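# Rest block over blue disc, sticks off table

## Task

Using any number of the three arms, get the block resting above the blue disc painted on the table, with the block's centre over that disc. When finished, neither the block nor any of the three sticks may be touching the table, and every post must still be standing close to its starting spot. The arrangement has to stay put by itself, with no robot supporting it; release everything and move the arms out of the way at the end.

## Robot and tools

Robots: three identical i2rt Big YAM arms named arm1, arm2 and arm3. Each has six revolute joints, a two-finger gripper and a wrist camera that sits on top of the hand looking toward the fingertips (when joints 1 and 6 are 0 and the hand is level and forward). Reach is roughly 1.0 m from the joint-1 axis. Approximate feet in the scene frame (metres, heading in degrees counter-clockwise from +x): arm1 at (+0.62, 0.00, +0.72) heading +180; arm2 at (-0.31, +0.54, +0.72) heading -60; arm3 at (-0.31, -0.54, +0.72) heading +60. The table top is near z = 0.72.

Frame: one shared scene frame, origin on the floor, +z up. The hand point is midway between the fingertips; hand z runs along the fingers and the fingers open along hand y. No tool takes Cartesian poses; all motion is by joint angles.

execute_actions(actions, cameras): actions is a list holding zero or one action. An action is an object keyed by robot name ("arm1", "arm2", "arm3"), each containing "joints": an object of absolute joint targets by name. Not a list and not offsets: each value is the angle (or finger gap) to go to. Names, units and ranges: joint1_rad -2.879..2.879 (base yaw, positive is counter-clockwise seen from above, 0 points along the foot's heading); joint2_rad 0..3.141 (shoulder, 0 has the upper arm pointing back roughly level, increasing raises it up then forward); joint3_rad 0..3.019 (elbow, 0 is fully folded, increasing opens); joint4_rad -1.692..1.57 (hand pitch, positive tips fingers up); joint5_rad -1.57..1.57 (hand sideways swing, positive toward the arm's right); joint6_rad -2.094..2.094 (hand roll, positive clockwise seen from behind the hand); gripper_m 0..0.093 (fingertip gap in metres; each pad squeezes with roughly 50-62 N at most). Completion tolerances are ±0.045, 0.14, 0.09, 0.055, 0.03, 0.035 rad for joints 1-6 and ±0.003 m for the gripper. All listed motions begin together and may finish at different times; joints move at different speeds, so the hand can sweep a wide path. One action may run at most 15 s. Omitted joints or arms keep pushing toward whatever target they had. An unknown key or out-of-range number rejects the whole call and nothing moves. cameras picks which images return: cam_high, cam_low (fixed in the room), arm1_cam_wrist, arm2_cam_wrist, arm3_cam_wrist, or "all"; omitted/null means all, [] means none. An empty actions list just reports state and images.

wait(seconds): 0 to 10 s, commands nothing, returns the same as an empty execute_actions.

zoom_image(camera, region): enlarges part of that camera's latest full image; region is [x0, y0, x1, y1] in pixels from the top-left, no larger than 504x504.

finished_scene(scene): ends the given scene (1 or 2) irreversibly, after the last command has been held; its result says whether the goal was met and gives the next task. Replying without any tool call ends everything.

Results: joint_positions reports actual angles. joint_status says how each commanded motion ended: reached, "off_target" (stopped short, may still push), "contact_stop" or "time_out" (gives up old target and holds; after time_out a joint may keep a target up to 0.375, 0.375, 0.113, 0.225, 0.075, 0.3 rad away and keep pushing, named in on_its_own), "not_followed" (a self/inter-arm collision check blocked that arm's joint targets, typically with a "cause:" line; the gripper still acts, and the blocked targets may be retried on later actions). on_its_own lists what the current call did not command; "held at" there is the held target, not the position. "limit_stop_at_motor_heat" appears after an overheat. The "pictures" line lists cameras in image order. A reported stop cancels the remaining execute_actions, wait and finished_scene calls in that reply.

Camera calibration is given per camera in OpenCV form (K, distortion D, T_world_to_cam, pos_world); wrist cameras are fisheye 504x504, room cameras 672x504. Real values can be off by a few degrees and millimetres; wrist-camera poses derive from reported joints and inherit their errors.

Cautions: arms do not halt on contact and can push hard; to relieve a stuck push, command the joint to its reported position. Tiny target changes may not move a joint. Loaded joints sag. Sustained pushing or holding heats motors: MOTOR HOT warns at 85 °C, and at 100 °C the arm goes limp and falls (OVER-TEMPERATURE FAULT). Avoid hard squeezes between two arms and hard hits; the collision check may react late and ignores fingers, gripper housings and wrist cameras. Don't drop, slam or slip objects, and never knock anything out of the work area. Loose objects may occasionally be nudged by an outside disturbance. The simulation runs on while you think, holding the last command.

Each tool is called after ">>>" as name(argument=value, ...) on one line, values as JSON.

## Session

>>> execute_actions(actions=[])

Scene clock: 0.00 s.
Motor temperatures (°C, as the motors report them): arm1=[18 19 16 19 19 17] | arm2=[21 17 18 18 21 18] | arm3=[17 20 18 18 20 19]
arm1.joint_positions: joint1_rad=-0.482 joint2_rad=+0.591 joint3_rad=+1.379 joint4_rad=-1.369 joint5_rad=+0.055 joint6_rad=+0.144 gripper_m=+0.094
arm1.joint_status: not commanded
arm1.hand: x=+0.4349 y=+0.1066 z=+1.3184 quat_wxyz=(-0.110, +0.829, -0.286, -0.468) (m; scene frame)
arm2.joint_positions: joint1_rad=-0.454 joint2_rad=+0.518 joint3_rad=+1.354 joint4_rad=-1.337 joint5_rad=+0.119 joint6_rad=+0.206 gripper_m=+0.094
arm2.joint_status: not commanded
arm2.hand: x=-0.3146 y=+0.3349 z=+1.2932 quat_wxyz=(-0.365, -0.672, -0.538, +0.354) (m; scene frame)
arm3.joint_positions: joint1_rad=+0.412 joint2_rad=+0.518 joint3_rad=+1.453 joint4_rad=-1.416 joint5_rad=-0.207 joint6_rad=+0.254 gripper_m=+0.094
arm3.joint_status: not commanded
arm3.hand: x=-0.3232 y=-0.3636 z=+1.3577 quat_wxyz=(-0.258, +0.534, -0.666, -0.453) (m; scene frame)
pictures: arm1_cam_wrist, arm2_cam_wrist, arm3_cam_wrist, cam_high, cam_low
Images, in order (width x height): arm1_cam_wrist 504x504, arm2_cam_wrist 504x504, arm3_cam_wrist 504x504, cam_high 672x504, cam_low 672x504.

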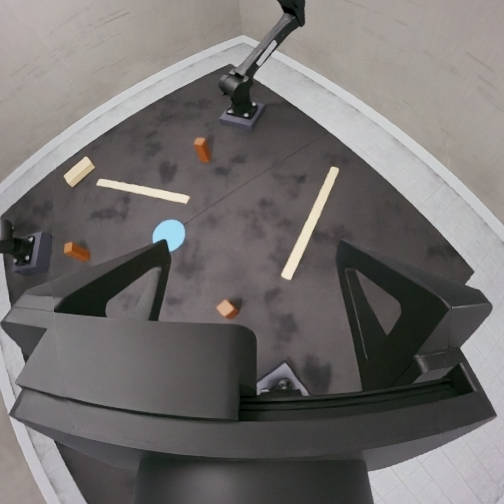

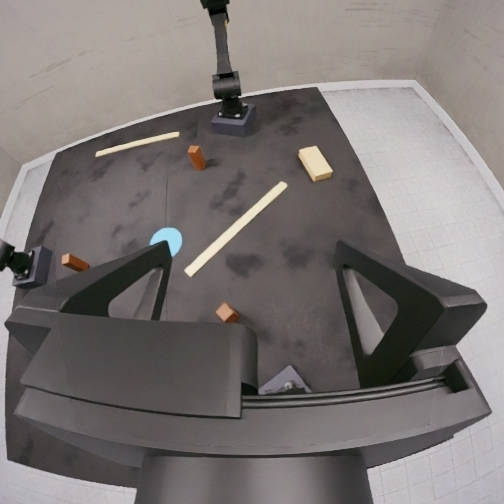

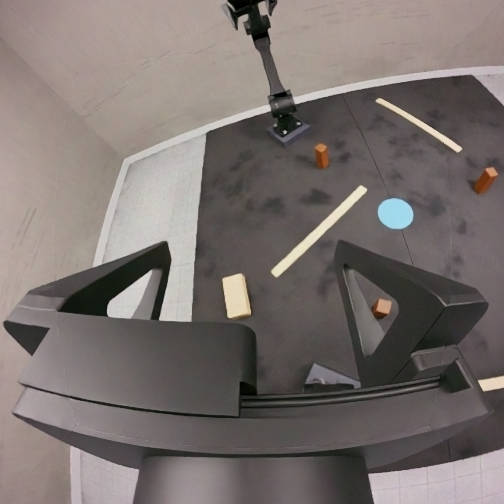

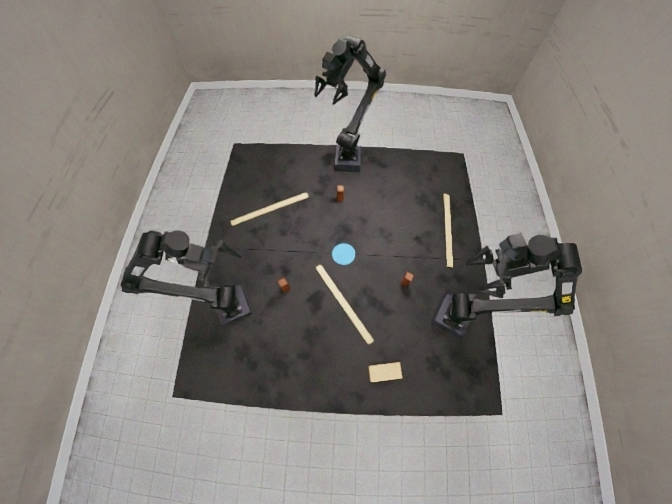

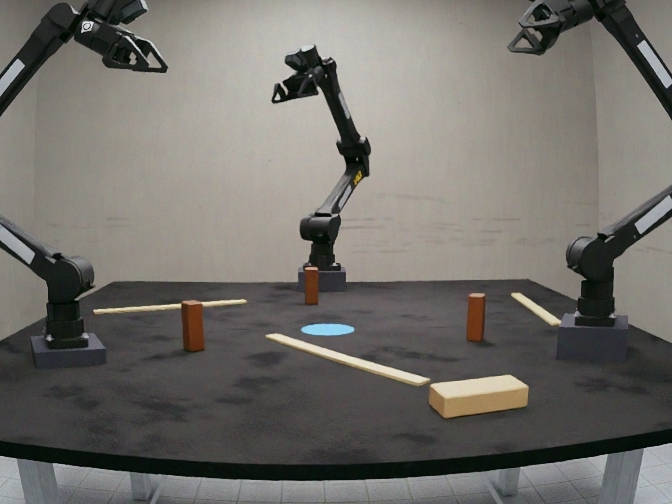

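>>> zoom_image(camera="cam_high", region=[210, 160, 490, 400])

>>> zoom_image(camera="cam_low", region=[80, 250, 580, 430])

>>> execute_actions(actions=[{"arm1":{"joints":{"joint1_rad":-0.6,"joint2_rad":1.5,"joint3_rad":1.3,"joint4_rad":-1.37,"joint5_rad":0,"joint6_rad":0}},"arm2":{"joints":{"joint1_rad":-0.6,"joint2_rad":1.2,"joint3_rad":0.8,"joint4_rad":-1.17,"joint5_rad":0,"joint6_rad":0}},"arm3":{"joints":{"joint1_rad":-0.6,"joint2_rad":1.7,"joint3_rad":1.2,"joint4_rad":-1.07,"joint5_rad":0,"joint6_rad":0}}}])

Region (210, 160, 490, 400) of cam_high's 672x504 image, scaled by 1.800, with more detail than that image has; it fills the top 432 rows of this view, and the rest is white.

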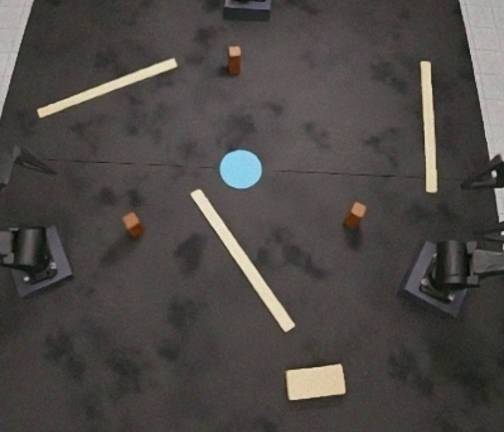

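Region (80, 250, 580, 430) of cam_low's 672x504 image, scaled by 1.008, with more detail than that image has; it fills the top 181 rows of this view, and the rest is white.

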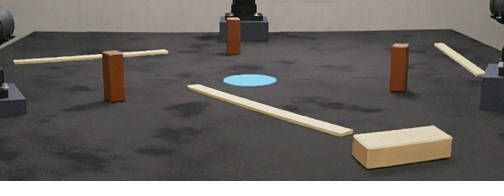

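Scene clock: 2.33 s.
Motor temperatures (°C, as the motors report them): arm1=[18 19 17 19 19 17] | arm2=[21 17 18 18 21 18] | arm3=[17 20 19 18 20 19]
arm1.joint_positions: joint1_rad=-0.592 joint2_rad=+1.501 joint3_rad=+1.299 joint4_rad=-1.369 joint5_rad=+0.004 joint6_rad=+0.014 gripper_m=+0.094
arm1.joint_status: all done
arm1.hand: x=+0.2621 y=+0.2470 z=+0.9780 quat_wxyz=(-0.006, +0.953, -0.304, -0.004) (m; scene frame)
arm2.joint_positions: joint1_rad=-0.596 joint2_rad=+1.202 joint3_rad=+0.791 joint4_rad=-1.170 joint5_rad=+0.003 joint6_rad=+0.008 gripper_m=+0.094
arm2.joint_status: all done
arm2.hand: x=-0.3376 y=+0.2412 z=+0.8599 quat_wxyz=(+0.011, -0.743, -0.670, -0.001) (m; scene frame)
arm3.joint_positions: joint1_rad=-0.609 joint2_rad=+1.707 joint3_rad=+1.192 joint4_rad=-1.081 joint5_rad=-0.001 joint6_rad=+0.012 gripper_m=+0.094
arm3.joint_status: all done
arm3.hand: x=+0.1072 y=-0.3260 z=+0.8419 quat_wxyz=(+0.020, +0.226, -0.974, +0.003) (m; scene frame)
pictures: arm1_cam_wrist, arm2_cam_wrist, arm3_cam_wrist, cam_high, cam_low
camera_calibration (this result's frames):
arm1_cam_wrist: T_world_to_cam=[[0.569471, 0.821979, 0.00723227, -0.358946], [0.655181, -0.459191, 0.599901, -0.642225], [0.496428, -0.336888, -0.800041, 0.853876], [0, 0, 0, 1]] pos_world=[0.201295, 0.287803, 1.071]
arm2_cam_wrist: T_world_to_cam=[[-0.994358, 0.10546, 0.0114432, -0.374965], [0.0916259, 0.799507, 0.593628, -0.665464], [0.053455, 0.591327, -0.804658, 0.693603], [0, 0, 0, 1]] pos_world=[-0.348952, 0.161441, 0.957442]
arm3_cam_wrist: T_world_to_cam=[[0.440249, -0.897875, 0.000355504, -0.338137], [-0.713567, -0.349638, 0.607104, -0.537158], [-0.544979, -0.267531, -0.794622, 0.760898], [0, 0, 0, 1]] pos_world=[0.18024, -0.287852, 0.930858]
Images, in order (width x height): arm1_cam_wrist 504x504, arm2_cam_wrist 504x504, arm3_cam_wrist 504x504, cam_high 672x504, cam_low 672x504.

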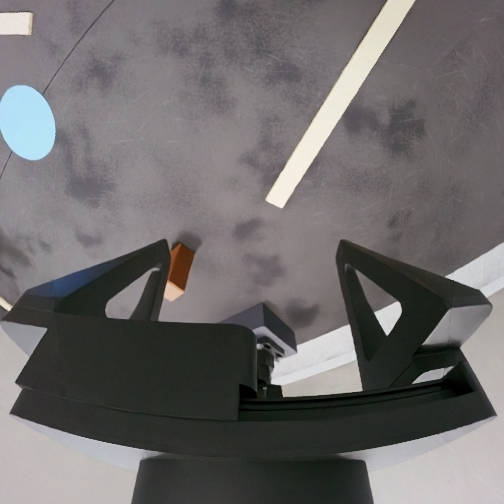

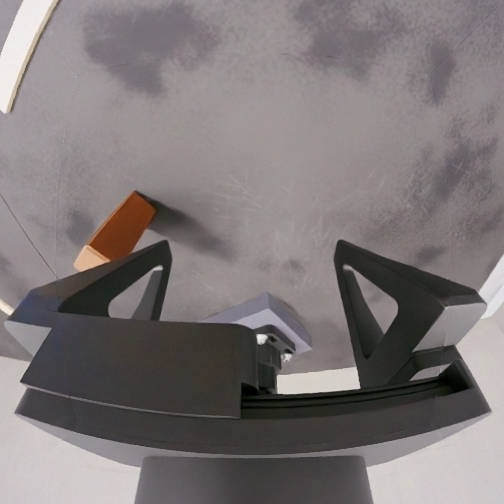

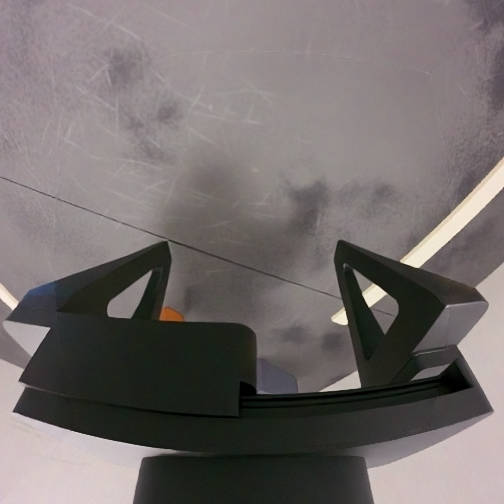

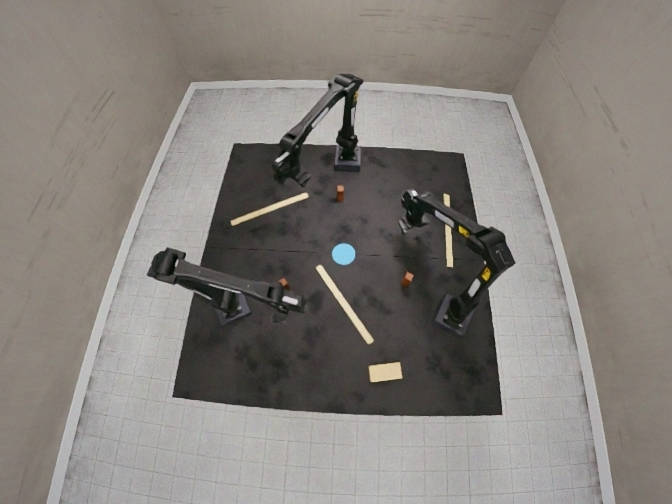

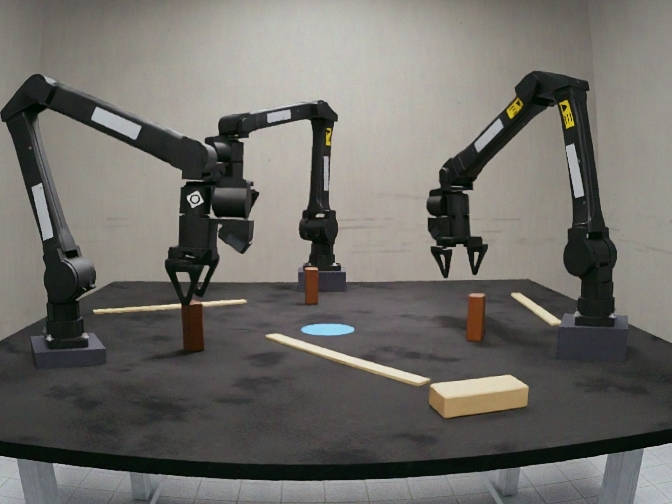

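>>> execute_actions(actions=[{"arm1":{"joints":{"joint1_rad":-0.872,"joint2_rad":1.818,"joint3_rad":1.138,"joint4_rad":-0.891,"joint6_rad":0.21}},"arm2":{"joints":{"joint1_rad":-0.265,"joint2_rad":1.877,"joint3_rad":1.214,"joint4_rad":-0.9,"joint6_rad":1.17}},"arm3":{"joints":{"joint1_rad":-1.11,"joint2_rad":1.721,"joint3_rad":1.02,"joint4_rad":-0.855,"joint6_rad":0.05}}}])

Scene clock: 7.37 s.
Motor temperatures (°C, as the motors report them): arm1=[18 19 18 19 19 17] | arm2=[21 18 19 18 21 18] | arm3=[17 21 20 18 20 19]
arm1.joint_positions: joint1_rad=-0.883 joint2_rad=+1.840 joint3_rad=+1.130 joint4_rad=-0.908 joint5_rad=+0.001 joint6_rad=+0.196 gripper_m=+0.094
arm1.joint_status: all done
arm1.hand: x=+0.3285 y=+0.3640 z=+0.7713 quat_wxyz=(+0.004, +0.855, -0.518, +0.016) (m; scene frame)
arm2.joint_positions: joint1_rad=-0.265 joint2_rad=+1.864 joint3_rad=+1.196 joint4_rad=-0.903 joint5_rad=-0.002 joint6_rad=+1.161 gripper_m=+0.094
arm2.joint_status: all done
arm2.hand: x=-0.1942 y=+0.0547 z=+0.7376 quat_wxyz=(+0.005, -0.948, -0.317, +0.004) (m; scene frame)
arm3.joint_positions: joint1_rad=-1.119 joint2_rad=+1.725 joint3_rad=+1.016 joint4_rad=-0.870 joint5_rad=-0.001 joint6_rad=+0.039 gripper_m=+0.094
arm3.joint_status: all done
arm3.hand: x=+0.1247 y=-0.5552 z=+0.7803 quat_wxyz=(+0.011, -0.040, -0.999, +0.002) (m; scene frame)
pictures: arm1_cam_wrist, arm2_cam_wrist, arm3_cam_wrist, cam_high, cam_low
camera_calibration (this result's frames):
arm1_cam_wrist: T_world_to_cam=[[0.880661, 0.473705, 0.00637579, -0.466264], [0.362443, -0.682359, 0.634839, -0.357529], [0.305077, -0.556767, -0.772618, 0.81676], [0, 0, 0, 1]] pos_world=[0.291029, 0.431654, 0.86099]
arm2_cam_wrist: T_world_to_cam=[[-0.599905, 0.800028, 0.00832258, -0.17042], [0.656123, 0.485991, 0.577335, -0.318063], [0.457839, 0.351807, -0.816465, 0.79812], [0, 0, 0, 1]] pos_world=[-0.258958, 0.0101331, 0.836684]
arm3_cam_wrist: T_world_to_cam=[[-0.0811156, -0.996665, 0.00886064, -0.548107], [-0.803001, 0.0706149, 0.59178, -0.310954], [-0.590432, 0.0408875, -0.806051, 0.846001], [0, 0, 0, 1]] pos_world=[0.20535, -0.558913, 0.870793]
Images, in order (width x height): arm1_cam_wrist 504x504, arm2_cam_wrist 504x504, arm3_cam_wrist 504x504, cam_high 672x504, cam_low 672x504.

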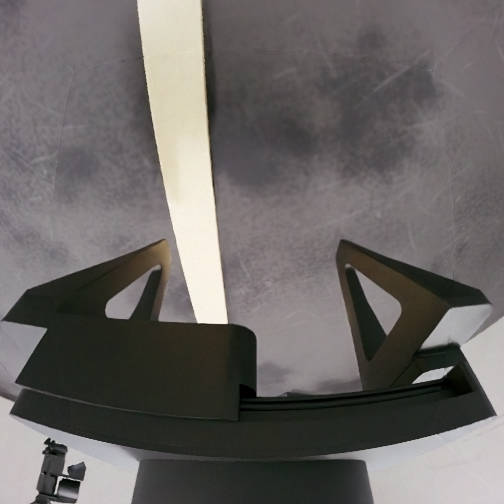

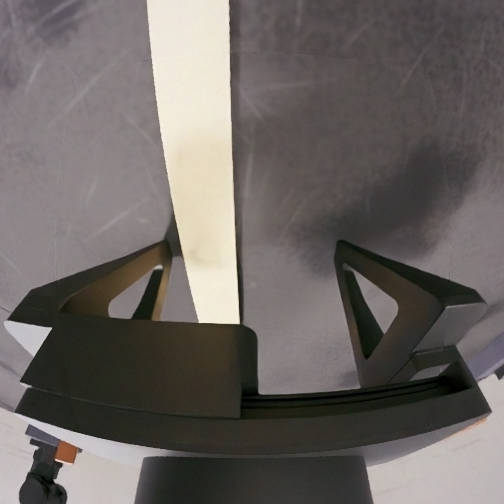

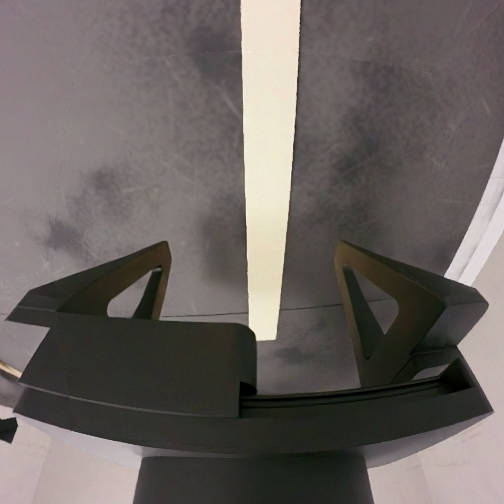

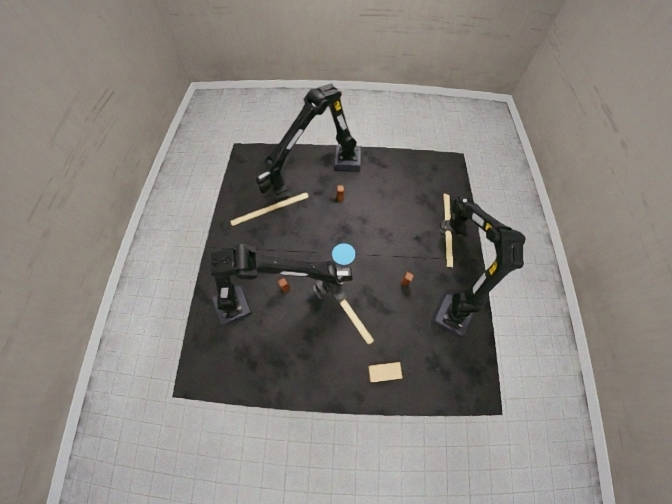

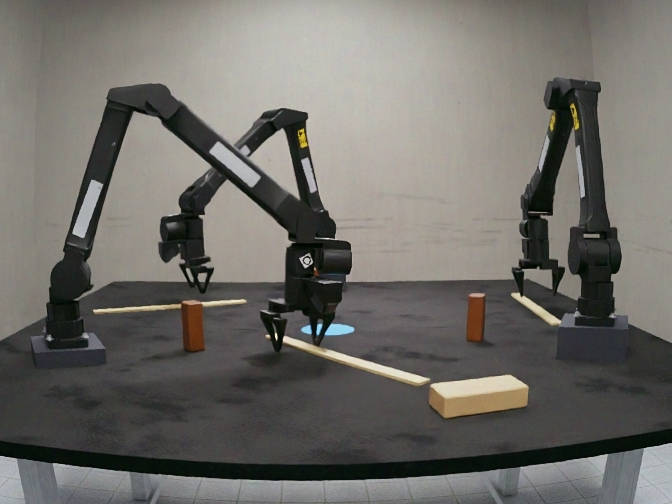

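>>> execute_actions(actions=[{"arm1":{"joints":{"joint1_rad":-0.815,"joint6_rad":0.27}},"arm2":{"joints":{"joint1_rad":-0.248,"joint2_rad":1.947,"joint3_rad":1.279,"joint4_rad":-0.895,"joint6_rad":1.18}},"arm3":{"joints":{"joint1_rad":-1.125,"joint2_rad":1.817,"joint3_rad":0.985,"joint4_rad":-0.704}}}], cameras=[])

>>> execute_actions(actions=[{"arm1":{"joints":{"joint2_rad":1.895,"joint3_rad":1.114,"joint4_rad":-0.76}}}])

Scene clock: 9.27 s.
Motor temperatures (°C, as the motors report them): arm1=[18 19 18 19 19 17] | arm2=[21 18 20 18 21 18] | arm3=[17 21 20 18 20 19]
arm1.joint_positions: joint1_rad=-0.813 joint2_rad=+1.840 joint3_rad=+1.130 joint4_rad=-0.908 joint5_rad=+0.001 joint6_rad=+0.255 gripper_m=+0.094
arm1.joint_status: all done
arm1.hand: x=+0.3039 y=+0.3429 z=+0.7712 quat_wxyz=(+0.003, +0.858, -0.514, +0.017) (m; scene frame)
arm2.joint_positions: joint1_rad=-0.258 joint2_rad=+1.905 joint3_rad=+1.256 joint4_rad=-0.903 joint5_rad=-0.001 joint6_rad=+1.171 gripper_m=+0.094
arm2.joint_status: all done
arm2.hand: x=-0.1853 y=+0.0333 z=+0.7355 quat_wxyz=(-0.004, -0.949, -0.316, +0.005) (m; scene frame)
arm3.joint_positions: joint1_rad=-1.122 joint2_rad=+1.812 joint3_rad=+0.986 joint4_rad=-0.729 joint5_rad=-0.004 joint6_rad=+0.040 gripper_m=+0.094
arm3.joint_status: all done
arm3.hand: x=+0.1299 y=-0.5565 z=+0.7357 quat_wxyz=(-0.001, -0.042, -0.999, +0.001) (m; scene frame)
pictures: none
No camera images: the call's "cameras" was empty. Leave "cameras" out to get every camera's image.

Scene clock: 10.07 s.
Motor temperatures (°C, as the motors report them): arm1=[18 19 18 19 19 17] | arm2=[21 18 20 18 21 18] | arm3=[17 21 20 18 20 19]
arm1.joint_positions: joint1_rad=-0.813 joint2_rad=+1.885 joint3_rad=+1.123 joint4_rad=-0.779 joint5_rad=+0.001 joint6_rad=+0.256 gripper_m=+0.094
arm1.joint_status: all done
arm1.hand: x=+0.2896 y=+0.3585 z=+0.7489 quat_wxyz=(-0.008, +0.857, -0.514, -0.020) (m; scene frame)
arm2.joint_positions: joint1_rad=-0.258 joint2_rad=+1.905 joint3_rad=+1.256 joint4_rad=-0.903 joint5_rad=-0.001 joint6_rad=+1.171 gripper_m=+0.094
arm2.joint_status: not commanded
arm2.hand: x=-0.1853 y=+0.0333 z=+0.7355 quat_wxyz=(-0.004, -0.949, -0.316, +0.005) (m; scene frame)
arm3.joint_positions: joint1_rad=-1.122 joint2_rad=+1.812 joint3_rad=+0.986 joint4_rad=-0.729 joint5_rad=-0.004 joint6_rad=+0.040 gripper_m=+0.094
arm3.joint_status: not commanded
arm3.hand: x=+0.1299 y=-0.5565 z=+0.7357 quat_wxyz=(-0.001, -0.042, -0.999, +0.001) (m; scene frame)
pictures: arm1_cam_wrist, arm2_cam_wrist, arm3_cam_wrist, cam_high, cam_low
camera_calibration (this result's frames):
arm1_cam_wrist: T_world_to_cam=[[0.875969, 0.482278, -0.00928545, -0.419285], [0.399335, -0.714252, 0.574784, -0.287316], [0.270573, -0.507201, -0.818253, 0.834657], [0, 0, 0, 1]] pos_world=[0.25618, 0.420334, 0.844211]
arm2_cam_wrist: T_world_to_cam=[[-0.598228, 0.801278, -0.00876121, -0.135076], [0.654774, 0.495094, 0.571099, -0.308292], [0.461946, 0.335911, -0.820835, 0.804378], [0, 0, 0, 1]] pos_world=[-0.250524, -0.00933205, 0.835143]
arm3_cam_wrist: T_world_to_cam=[[-0.0846003, -0.996403, 0.0048903, -0.545047], [-0.816825, 0.0721622, 0.572355, -0.263312], [-0.570649, 0.0444268, -0.819992, 0.822849], [0, 0, 0, 1]] pos_world=[0.208367, -0.560642, 0.828103]
Images, in order (width x height): arm1_cam_wrist 504x504, arm2_cam_wrist 504x504, arm3_cam_wrist 504x504, cam_high 672x504, cam_low 672x504.

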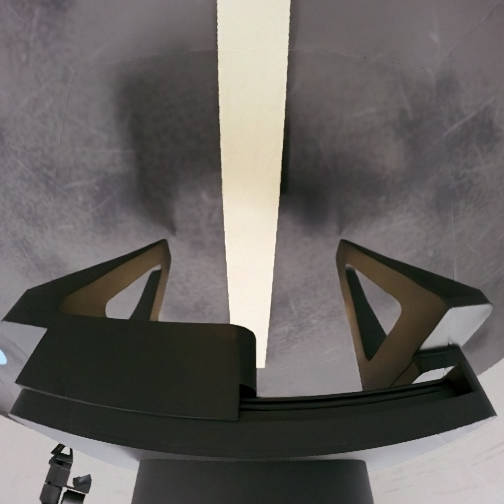

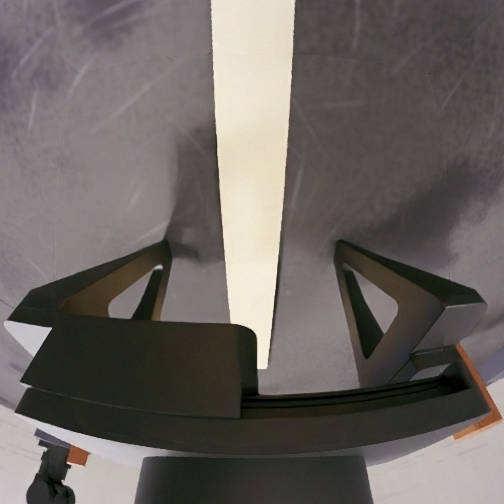

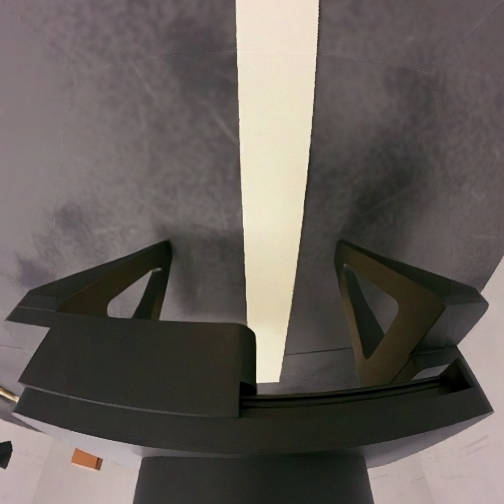

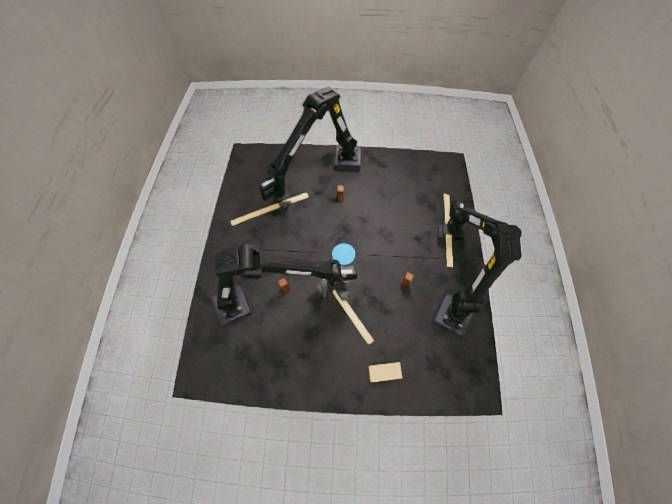

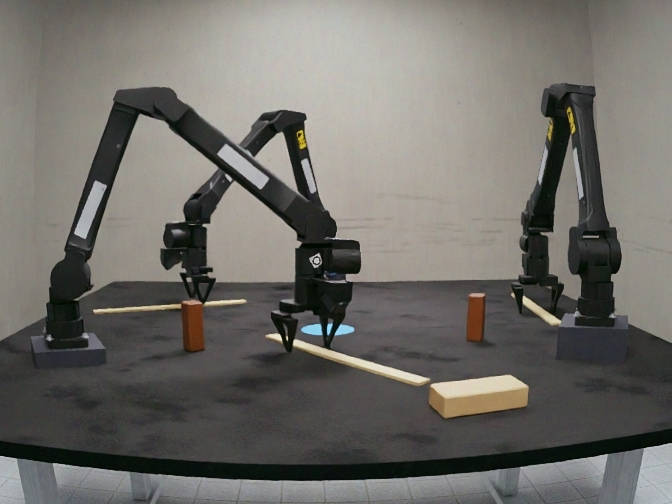

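>>> execute_actions(actions=[{"arm1":{"joints":{"joint2_rad":1.93,"joint3_rad":1.085,"joint4_rad":-0.74}},"arm2":{"joints":{"joint3_rad":1.24}},"arm3":{"joints":{"joint1_rad":-1.14,"joint2_rad":1.845,"joint3_rad":0.97,"joint4_rad":-0.68}}}], cameras=[])

>>> execute_actions(actions=[{"arm1":{"joints":{"gripper_m":0}},"arm2":{"joints":{"gripper_m":0}},"arm3":{"joints":{"gripper_m":0}}}])

Scene clock: 11.03 s.
Motor temperatures (°C, as the motors report them): arm1=[18 20 18 19 19 17] | arm2=[21 18 20 18 21 18] | arm3=[17 21 20 18 20 19]
arm1.joint_positions: joint1_rad=-0.815 joint2_rad=+1.902 joint3_rad=+1.099 joint4_rad=-0.754 joint5_rad=-0.001 joint6_rad=+0.259 gripper_m=+0.094
arm1.joint_status: all done
arm1.hand: x=+0.2959 y=+0.3523 z=+0.7346 quat_wxyz=(-0.004, +0.856, -0.516, -0.013) (m; scene frame)
arm2.joint_positions: joint1_rad=-0.258 joint2_rad=+1.905 joint3_rad=+1.256 joint4_rad=-0.903 joint5_rad=-0.001 joint6_rad=+1.171 gripper_m=+0.094
arm2.joint_status: all done
arm2.hand: x=-0.1853 y=+0.0333 z=+0.7355 quat_wxyz=(-0.004, -0.949, -0.316, +0.005) (m; scene frame)
arm3.joint_positions: joint1_rad=-1.125 joint2_rad=+1.812 joint3_rad=+0.982 joint4_rad=-0.721 joint5_rad=-0.010 joint6_rad=+0.040 gripper_m=+0.094
arm3.joint_status: all done
arm3.hand: x=+0.1299 y=-0.5568 z=+0.7348 quat_wxyz=(-0.003, -0.043, -0.999, -0.002) (m; scene frame)
pictures: none
No camera images: the call's "cameras" was empty. Leave "cameras" out to get every camera's image.

Scene clock: 11.77 s.
Motor temperatures (°C, as the motors report them): arm1=[18 20 18 19 19 17] | arm2=[21 18 20 18 21 18] | arm3=[17 21 20 18 20 19]
arm1.joint_positions: joint1_rad=-0.815 joint2_rad=+1.902 joint3_rad=+1.099 joint4_rad=-0.753 joint5_rad=-0.003 joint6_rad=+0.259 gripper_m=+0.027
arm1.joint_status: gripper_m off_target (ended at +0.027, target +0.000)
arm1.hand: x=+0.2956 y=+0.3522 z=+0.7344 quat_wxyz=(-0.004, +0.856, -0.516, -0.014) (m; scene frame)
arm2.joint_positions: joint1_rad=-0.255 joint2_rad=+1.907 joint3_rad=+1.256 joint4_rad=-0.898 joint5_rad=-0.001 joint6_rad=+1.172 gripper_m=+0.027
arm2.joint_status: gripper_m off_target (ended at +0.027, target +0.000)
arm2.hand: x=-0.1833 y=+0.0329 z=+0.7345 quat_wxyz=(-0.005, -0.948, -0.317, +0.005) (m; scene frame)
arm3.joint_positions: joint1_rad=-1.126 joint2_rad=+1.812 joint3_rad=+0.982 joint4_rad=-0.699 joint5_rad=-0.007 joint6_rad=+0.040 gripper_m=+0.027
arm3.joint_status: gripper_m off_target (ended at +0.027, target +0.000)
arm3.hand: x=+0.1352 y=-0.5580 z=+0.7347 quat_wxyz=(-0.014, -0.044, -0.999, -0.001) (m; scene frame)
pictures: arm1_cam_wrist, arm2_cam_wrist, arm3_cam_wrist, cam_high, cam_low
camera_calibration (this result's frames):
arm1_cam_wrist: T_world_to_cam=[[0.878373, 0.477883, -0.0094333, -0.420656], [0.391557, -0.708101, 0.587602, -0.295106], [0.274125, -0.519827, -0.809095, 0.81469], [0, 0, 0, 1]] pos_world=[0.261716, 0.415558, 0.828598]
arm2_cam_wrist: T_world_to_cam=[[-0.600076, 0.799864, -0.0112181, -0.132108], [0.653231, 0.498066, 0.57028, -0.308594], [0.461734, 0.334883, -0.821374, 0.803226], [0, 0, 0, 1]] pos_world=[-0.248568, -0.00961845, 0.834252]
arm3_cam_wrist: T_world_to_cam=[[-0.0886541, -0.996062, 0.000469841, -0.542129], [-0.831188, 0.0742394, 0.551012, -0.239542], [-0.548878, 0.048459, -0.834497, 0.835036], [0, 0, 0, 1]] pos_world=[0.211166, -0.562676, 0.82908]
Images, in order (width x height): arm1_cam_wrist 504x504, arm2_cam_wrist 504x504, arm3_cam_wrist 504x504, cam_high 672x504, cam_low 672x504.

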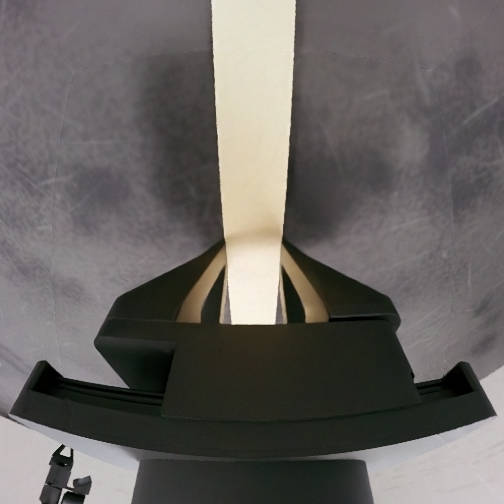

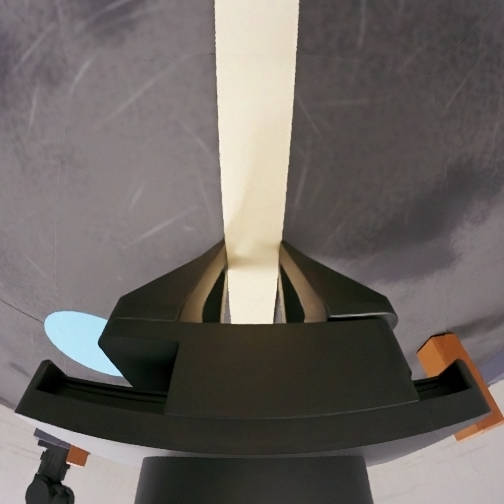

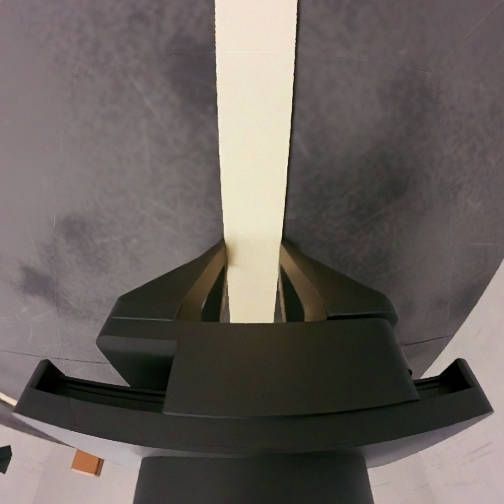

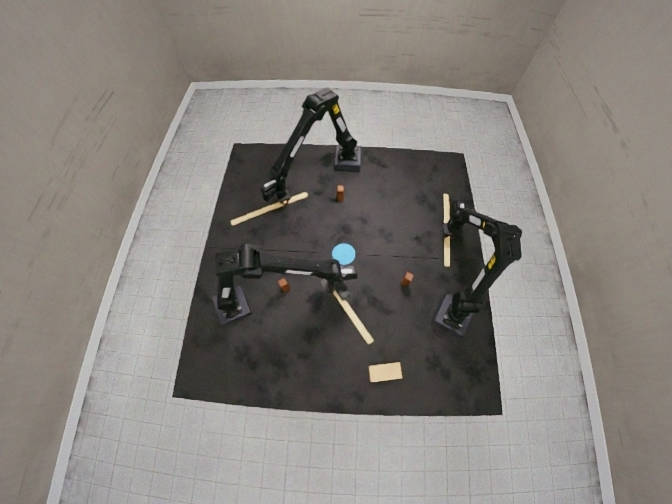

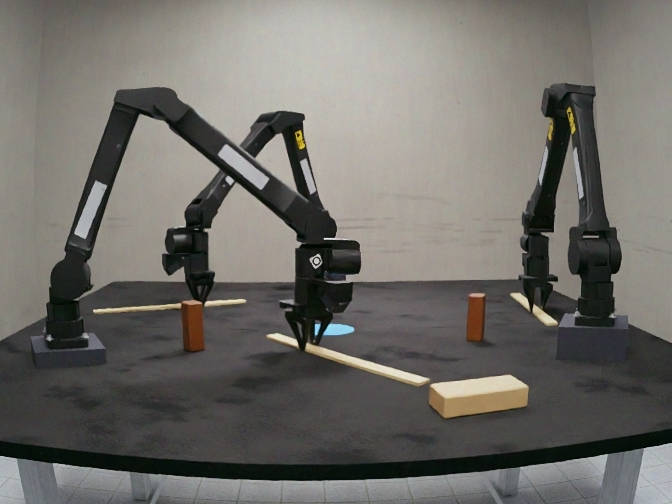

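>>> execute_actions(actions=[{"arm1":{"joints":{"joint2_rad":1.7,"joint4_rad":-0.85}},"arm2":{"joints":{"joint2_rad":1.7,"joint4_rad":-1.02}},"arm3":{"joints":{"joint2_rad":1.7,"joint3_rad":1.1,"joint4_rad":-0.85}}}], cameras=[])

>>> execute_actions(actions=[{"arm1":{"joints":{"joint2_rad":1.439,"joint3_rad":1.015,"joint4_rad":-1.147}},"arm2":{"joints":{"joint2_rad":1.521,"joint3_rad":1.066,"joint6_rad":0}},"arm3":{"joints":{"joint2_rad":1.524,"joint3_rad":1.188,"joint4_rad":-1.14}}}], cameras=["cam_low"])

>>> execute_actions(actions=[{"arm1":{"joints":{"joint1_rad":-0.118,"joint6_rad":-0.11}},"arm2":{"joints":{"joint1_rad":-0.25}},"arm3":{"joints":{"joint1_rad":-0.3,"joint6_rad":-0.09}}}])

Scene clock: 14.33 s.
Motor temperatures (°C, as the motors report them): arm1=[18 20 18 19 19 17] | arm2=[21 18 20 18 21 18] | arm3=[17 21 20 18 20 19]
arm1.joint_positions: joint1_rad=-0.815 joint2_rad=+1.697 joint3_rad=+1.081 joint4_rad=-0.838 joint5_rad=-0.003 joint6_rad=+0.259 gripper_m=+0.027
arm1.joint_status: all done
arm1.hand: x=+0.2968 y=+0.3506 z=+0.8213 quat_wxyz=(-0.018, +0.855, -0.515, -0.063) (m; scene frame)
arm2.joint_positions: joint1_rad=-0.255 joint2_rad=+1.692 joint3_rad=+1.232 joint4_rad=-1.010 joint5_rad=-0.001 joint6_rad=+1.172 gripper_m=+0.027
arm2.joint_status: all done
arm2.hand: x=-0.1865 y=+0.0496 z=+0.8306 quat_wxyz=(-0.045, -0.947, -0.317, +0.008) (m; scene frame)
arm3.joint_positions: joint1_rad=-1.130 joint2_rad=+1.702 joint3_rad=+1.066 joint4_rad=-0.835 joint5_rad=-0.004 joint6_rad=+0.040 gripper_m=+0.027
arm3.joint_status: all done
arm3.hand: x=+0.1601 y=-0.5612 z=+0.8053 quat_wxyz=(-0.043, -0.046, -0.998, +0.001) (m; scene frame)
pictures: none
No camera images: the call's "cameras" was empty. Leave "cameras" out to get every camera's image.

Scene clock: 16.30 s.
Motor temperatures (°C, as the motors report them): arm1=[18 20 18 19 19 17] | arm2=[21 18 20 18 21 18] | arm3=[17 21 21 18 20 19]
arm1.joint_positions: joint1_rad=-0.815 joint2_rad=+1.431 joint3_rad=+1.006 joint4_rad=-1.133 joint5_rad=-0.003 joint6_rad=+0.259 gripper_m=+0.027
arm1.joint_status: all done
arm1.hand: x=+0.3582 y=+0.2836 z=+0.8989 quat_wxyz=(-0.004, +0.856, -0.516, -0.013) (m; scene frame)
arm2.joint_positions: joint1_rad=-0.255 joint2_rad=+1.517 joint3_rad=+1.069 joint4_rad=-1.017 joint5_rad=-0.001 joint6_rad=+0.009 gripper_m=+0.027
arm2.joint_status: all done
arm2.hand: x=-0.2016 y=+0.1101 z=+0.8495 quat_wxyz=(-0.035, -0.617, -0.785, +0.033) (m; scene frame)
arm3.joint_positions: joint1_rad=-1.130 joint2_rad=+1.519 joint3_rad=+1.149 joint4_rad=-1.125 joint5_rad=-0.004 joint6_rad=+0.040 gripper_m=+0.027
arm3.joint_status: all done
arm3.hand: x=+0.1358 y=-0.5594 z=+0.9091 quat_wxyz=(-0.031, -0.046, -0.998, +0.001) (m; scene frame)
pictures: cam_low
Images, in order (width x height): cam_low 672x504.

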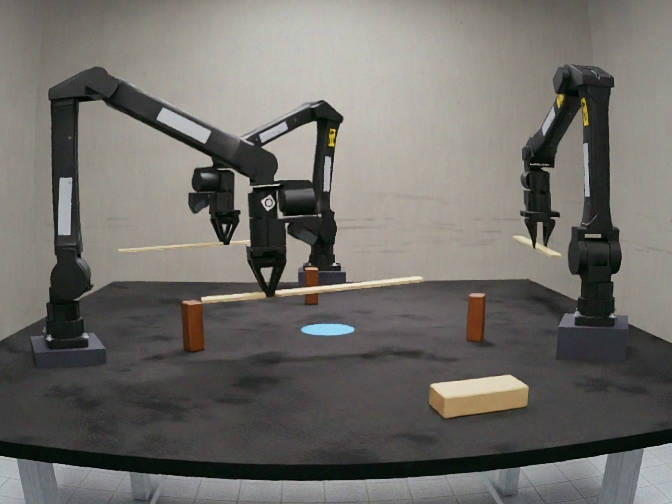

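Scene clock: 17.70 s.
Motor temperatures (°C, as the motors report them): arm1=[18 20 18 19 19 17] | arm2=[21 18 20 18 21 18] | arm3=[17 21 22 18 20 19]
arm1.joint_positions: joint1_rad=-0.118 joint2_rad=+1.431 joint3_rad=+1.006 joint4_rad=-1.133 joint5_rad=+0.000 joint6_rad=-0.095 gripper_m=+0.027
arm1.joint_status: all done
arm1.hand: x=+0.2366 y=+0.0493 z=+0.8970 quat_wxyz=(-0.006, +1.000, -0.017, -0.010) (m; scene frame)
arm2.joint_positions: joint1_rad=-0.255 joint2_rad=+1.517 joint3_rad=+1.069 joint4_rad=-1.017 joint5_rad=-0.001 joint6_rad=+0.008 gripper_m=+0.027
arm2.joint_status: all done
arm2.hand: x=-0.2016 y=+0.1101 z=+0.8495 quat_wxyz=(-0.035, -0.617, -0.786, +0.033) (m; scene frame)
arm3.joint_positions: joint1_rad=-0.296 joint2_rad=+1.522 joint3_rad=+1.149 joint4_rad=-1.125 joint5_rad=+0.000 joint6_rad=-0.079 gripper_m=+0.027
arm3.joint_status: all done
arm3.hand: x=+0.0075 y=-0.2233 z=+0.9082 quat_wxyz=(-0.027, +0.417, -0.908, -0.013) (m; scene frame)
pictures: arm1_cam_wrist, arm2_cam_wrist, arm3_cam_wrist, cam_high, cam_low
camera_calibration (this result's frames):
arm1_cam_wrist: T_world_to_cam=[[0.0221749, 0.999699, 0.0104516, -0.0635825], [0.804556, -0.0240501, 0.59339, -0.71865], [0.593463, -0.00474946, -0.804847, 0.700164], [0, 0, 0, 1]] pos_world=[0.164082, 0.0496053, 0.99063]
arm2_cam_wrist: T_world_to_cam=[[-0.972091, -0.234578, 0.00358016, -0.177172], [-0.20134, 0.841993, 0.500509, -0.551558], [-0.120423, 0.485819, -0.865724, 0.78395], [0, 0, 0, 1]] pos_world=[-0.188873, 0.0419894, 0.955378]
arm3_cam_wrist: T_world_to_cam=[[0.757974, -0.652284, 0.0012286, -0.150374], [-0.555917, -0.645005, 0.524332, -0.604555], [-0.341221, -0.398113, -0.851513, 0.807716], [0, 0, 0, 1]] pos_world=[0.0535066, -0.166465, 1.00495]
Images, in order (width x height): arm1_cam_wrist 504x504, arm2_cam_wrist 504x504, arm3_cam_wrist 504x504, cam_high 672x504, cam_low 672x504.

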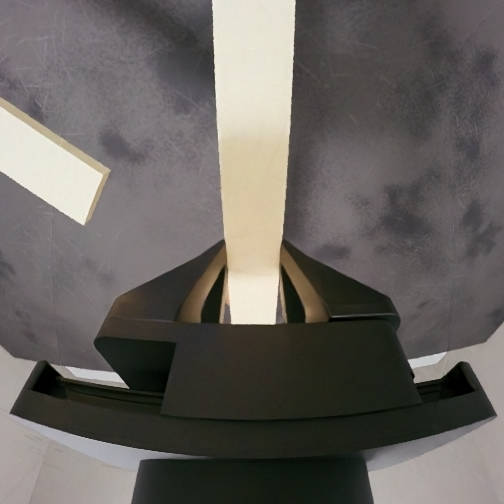

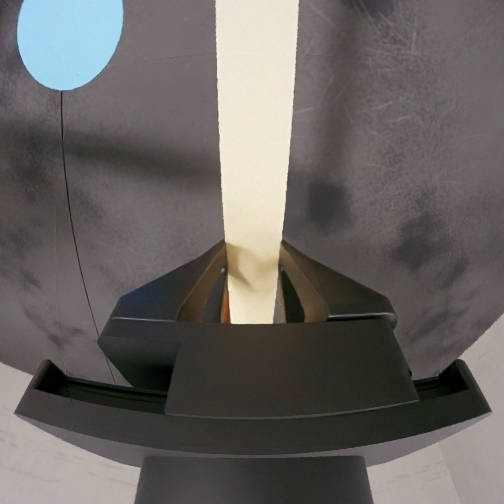

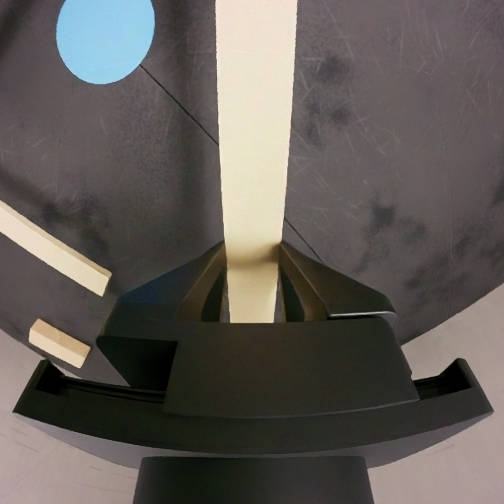

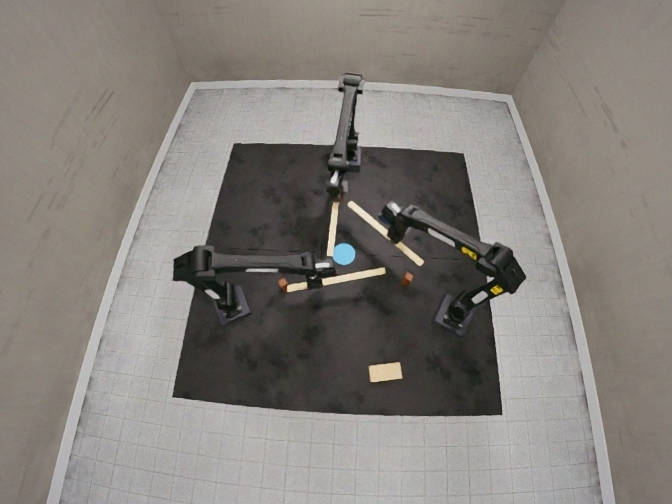

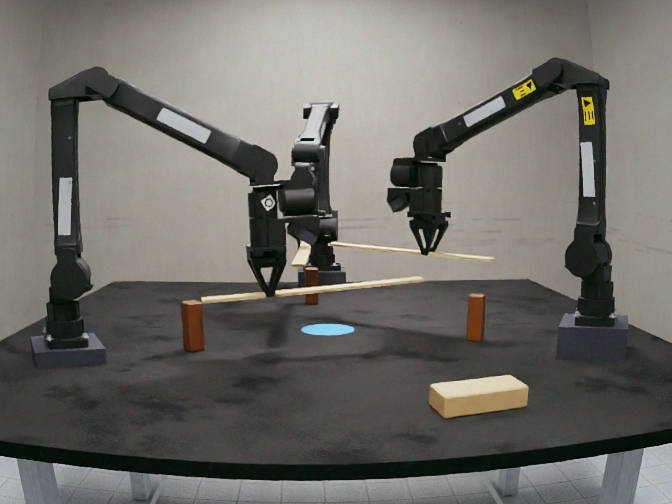

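>>> execute_actions(actions=[{"arm1":{"joints":{"joint2_rad":1.364,"joint3_rad":0.907,"joint4_rad":-0.975}},"arm2":{"joints":{"joint2_rad":1.436,"joint4_rad":-1.055}},"arm3":{"joints":{"joint2_rad":1.497,"joint3_rad":1.055,"joint4_rad":-0.96}}}], cameras=["cam_low"])

Scene clock: 19.23 s.
Motor temperatures (°C, as the motors report them): arm1=[18 20 18 19 19 17] | arm2=[21 18 20 18 21 18] | arm3=[17 21 22 18 20 19]
arm1.joint_positions: joint1_rad=-0.118 joint2_rad=+1.388 joint3_rad=+0.909 joint4_rad=-0.995 joint5_rad=+0.000 joint6_rad=-0.096 gripper_m=+0.027
arm1.joint_status: all done
arm1.hand: x=+0.2417 y=+0.0489 z=+0.8796 quat_wxyz=(-0.011, +0.998, -0.017, -0.051) (m; scene frame)
arm2.joint_positions: joint1_rad=-0.255 joint2_rad=+1.434 joint3_rad=+1.066 joint4_rad=-1.047 joint5_rad=-0.001 joint6_rad=+0.008 gripper_m=+0.027
arm2.joint_status: all done
arm2.hand: x=-0.2029 y=+0.1168 z=+0.8820 quat_wxyz=(-0.055, -0.616, -0.784, +0.048) (m; scene frame)
arm3.joint_positions: joint1_rad=-0.296 joint2_rad=+1.514 joint3_rad=+1.042 joint4_rad=-0.981 joint5_rad=+0.000 joint6_rad=-0.079 gripper_m=+0.027
arm3.joint_status: all done
arm3.hand: x=+0.0018 y=-0.2287 z=+0.8750 quat_wxyz=(-0.048, +0.417, -0.908, -0.021) (m; scene frame)
pictures: cam_low
Images, in order (width x height): cam_low 672x504.

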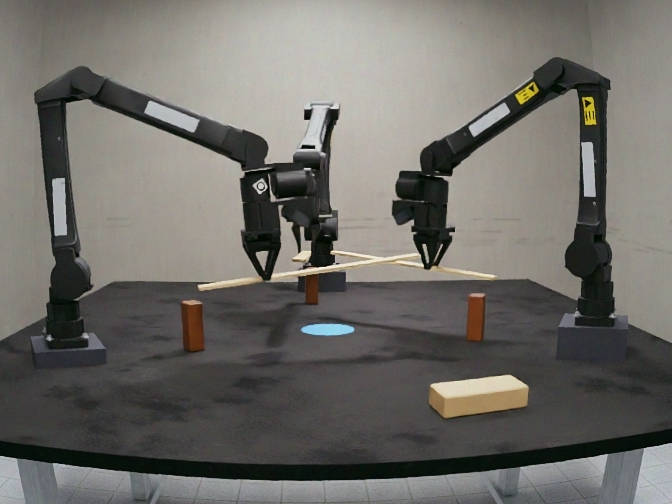

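>>> execute_actions(actions=[{"arm1":{"joints":{"joint4_rad":-0.93}},"arm3":{"joints":{"joint4_rad":-0.9}}}], cameras=[])

>>> execute_actions(actions=[{"arm2":{"joints":{"joint1_rad":-0.12}},"arm3":{"joints":{"joint1_rad":-0.22}}}])

Scene clock: 20.17 s.
Motor temperatures (°C, as the motors report them): arm1=[18 20 19 19 19 17] | arm2=[21 18 20 18 21 18] | arm3=[17 21 22 18 20 19]
arm1.joint_positions: joint1_rad=-0.118 joint2_rad=+1.388 joint3_rad=+0.909 joint4_rad=-0.951 joint5_rad=+0.000 joint6_rad=-0.096 gripper_m=+0.027
arm1.joint_status: all done
arm1.hand: x=+0.2310 y=+0.0503 z=+0.8810 quat_wxyz=(-0.014, +0.997, -0.017, -0.073) (m; scene frame)
arm2.joint_positions: joint1_rad=-0.255 joint2_rad=+1.434 joint3_rad=+1.066 joint4_rad=-1.047 joint5_rad=-0.001 joint6_rad=+0.008 gripper_m=+0.027
arm2.joint_status: not commanded
arm2.hand: x=-0.2029 y=+0.1168 z=+0.8820 quat_wxyz=(-0.055, -0.616, -0.784, +0.048) (m; scene frame)
arm3.joint_positions: joint1_rad=-0.296 joint2_rad=+1.514 joint3_rad=+1.042 joint4_rad=-0.922 joint5_rad=+0.000 joint6_rad=-0.079 gripper_m=+0.027
arm3.joint_status: all done
arm3.hand: x=+0.0120 y=-0.2185 z=+0.8770 quat_wxyz=(-0.075, +0.416, -0.906, -0.031) (m; scene frame)
pictures: none
No camera images: the call's "cameras" was empty. Leave "cameras" out to get every camera's image.

Scene clock: 21.13 s.
Motor temperatures (°C, as the motors report them): arm1=[18 20 19 19 19 17] | arm2=[21 18 21 18 21 18] | arm3=[17 21 22 18 20 19]
arm1.joint_positions: joint1_rad=-0.118 joint2_rad=+1.388 joint3_rad=+0.909 joint4_rad=-0.951 joint5_rad=+0.000 joint6_rad=-0.096 gripper_m=+0.027
arm1.joint_status: not commanded
arm1.hand: x=+0.2310 y=+0.0503 z=+0.8810 quat_wxyz=(-0.014, +0.997, -0.017, -0.073) (m; scene frame)
arm2.joint_positions: joint1_rad=-0.112 joint2_rad=+1.434 joint3_rad=+1.066 joint4_rad=-1.047 joint5_rad=+0.000 joint6_rad=+0.006 gripper_m=+0.027
arm2.joint_status: all done
arm2.hand: x=-0.1445 y=+0.1360 z=+0.8815 quat_wxyz=(-0.058, -0.558, -0.827, +0.044) (m; scene frame)
arm3.joint_positions: joint1_rad=-0.215 joint2_rad=+1.514 joint3_rad=+1.042 joint4_rad=-0.922 joint5_rad=+0.000 joint6_rad=-0.080 gripper_m=+0.027
arm3.joint_status: all done
arm3.hand: x=-0.0147 y=-0.1937 z=+0.8772 quat_wxyz=(-0.074, +0.452, -0.888, -0.035) (m; scene frame)
pictures: arm1_cam_wrist, arm2_cam_wrist, arm3_cam_wrist, cam_high, cam_low
camera_calibration (this result's frames):
arm1_cam_wrist: T_world_to_cam=[[0.0226064, 0.999451, 0.0242024, -0.0763992], [0.872924, -0.0315336, 0.486836, -0.626151], [0.487333, 0.0101212, -0.873158, 0.774523], [0, 0, 0, 1]] pos_world=[0.170859, 0.0487734, 0.982963]
arm2_cam_wrist: T_world_to_cam=[[-0.927933, -0.372738, 0.002591, -0.0897003], [-0.3304, 0.825709, 0.457209, -0.556136], [-0.172559, 0.423403, -0.889356, 0.82766], [0, 0, 0, 1]] pos_world=[-0.124163, 0.0753381, 0.990587]
arm3_cam_wrist: T_world_to_cam=[[0.807669, -0.589577, 0.00833766, -0.107527], [-0.534368, -0.725913, 0.433015, -0.516799], [-0.249243, -0.354188, -0.901348, 0.839086], [0, 0, 0, 1]] pos_world=[0.0198219, -0.141352, 0.980987]
Images, in order (width x height): arm1_cam_wrist 504x504, arm2_cam_wrist 504x504, arm3_cam_wrist 504x504, cam_high 672x504, cam_low 672x504.

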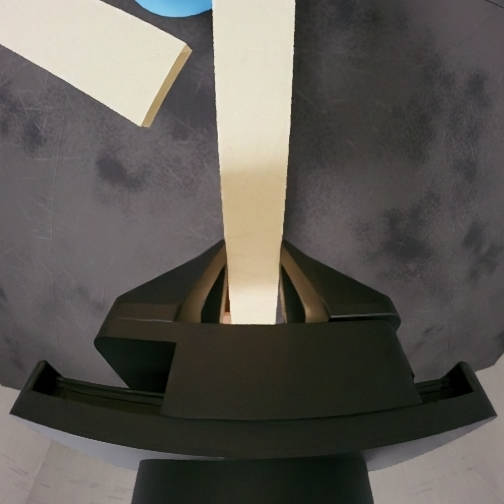

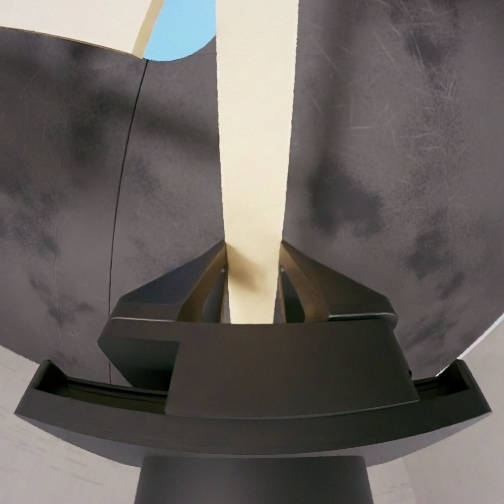

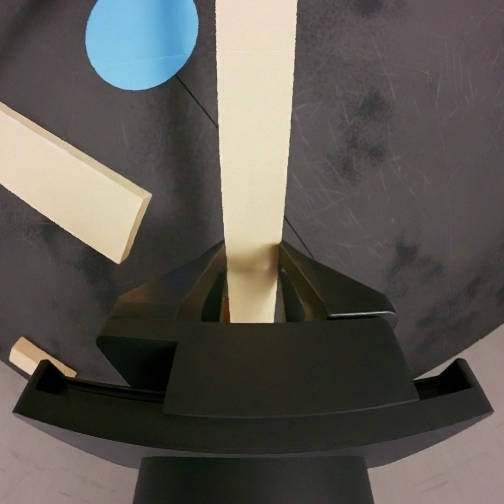

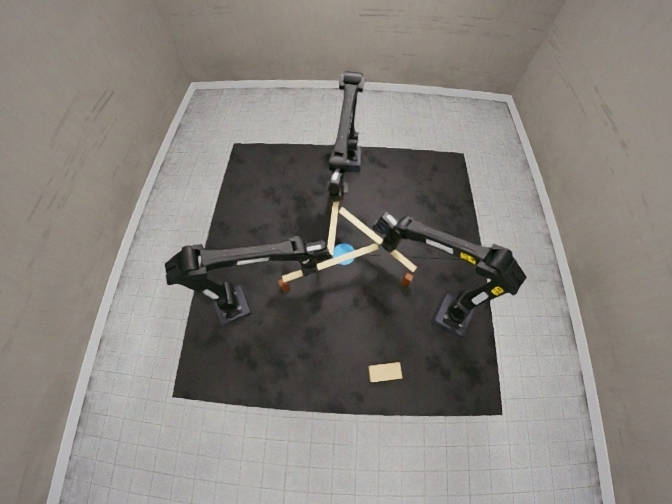

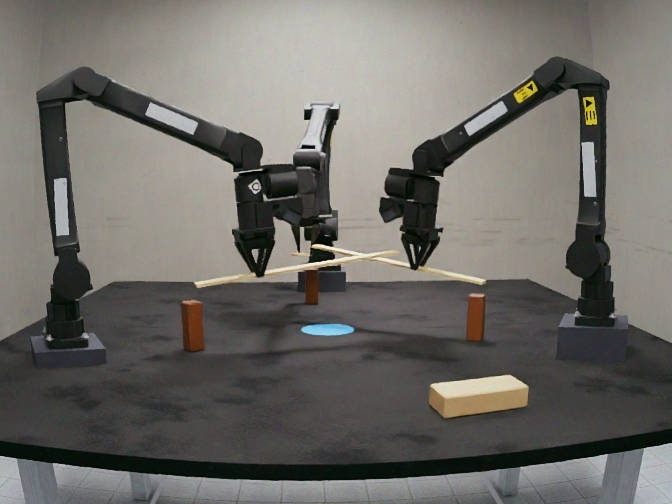

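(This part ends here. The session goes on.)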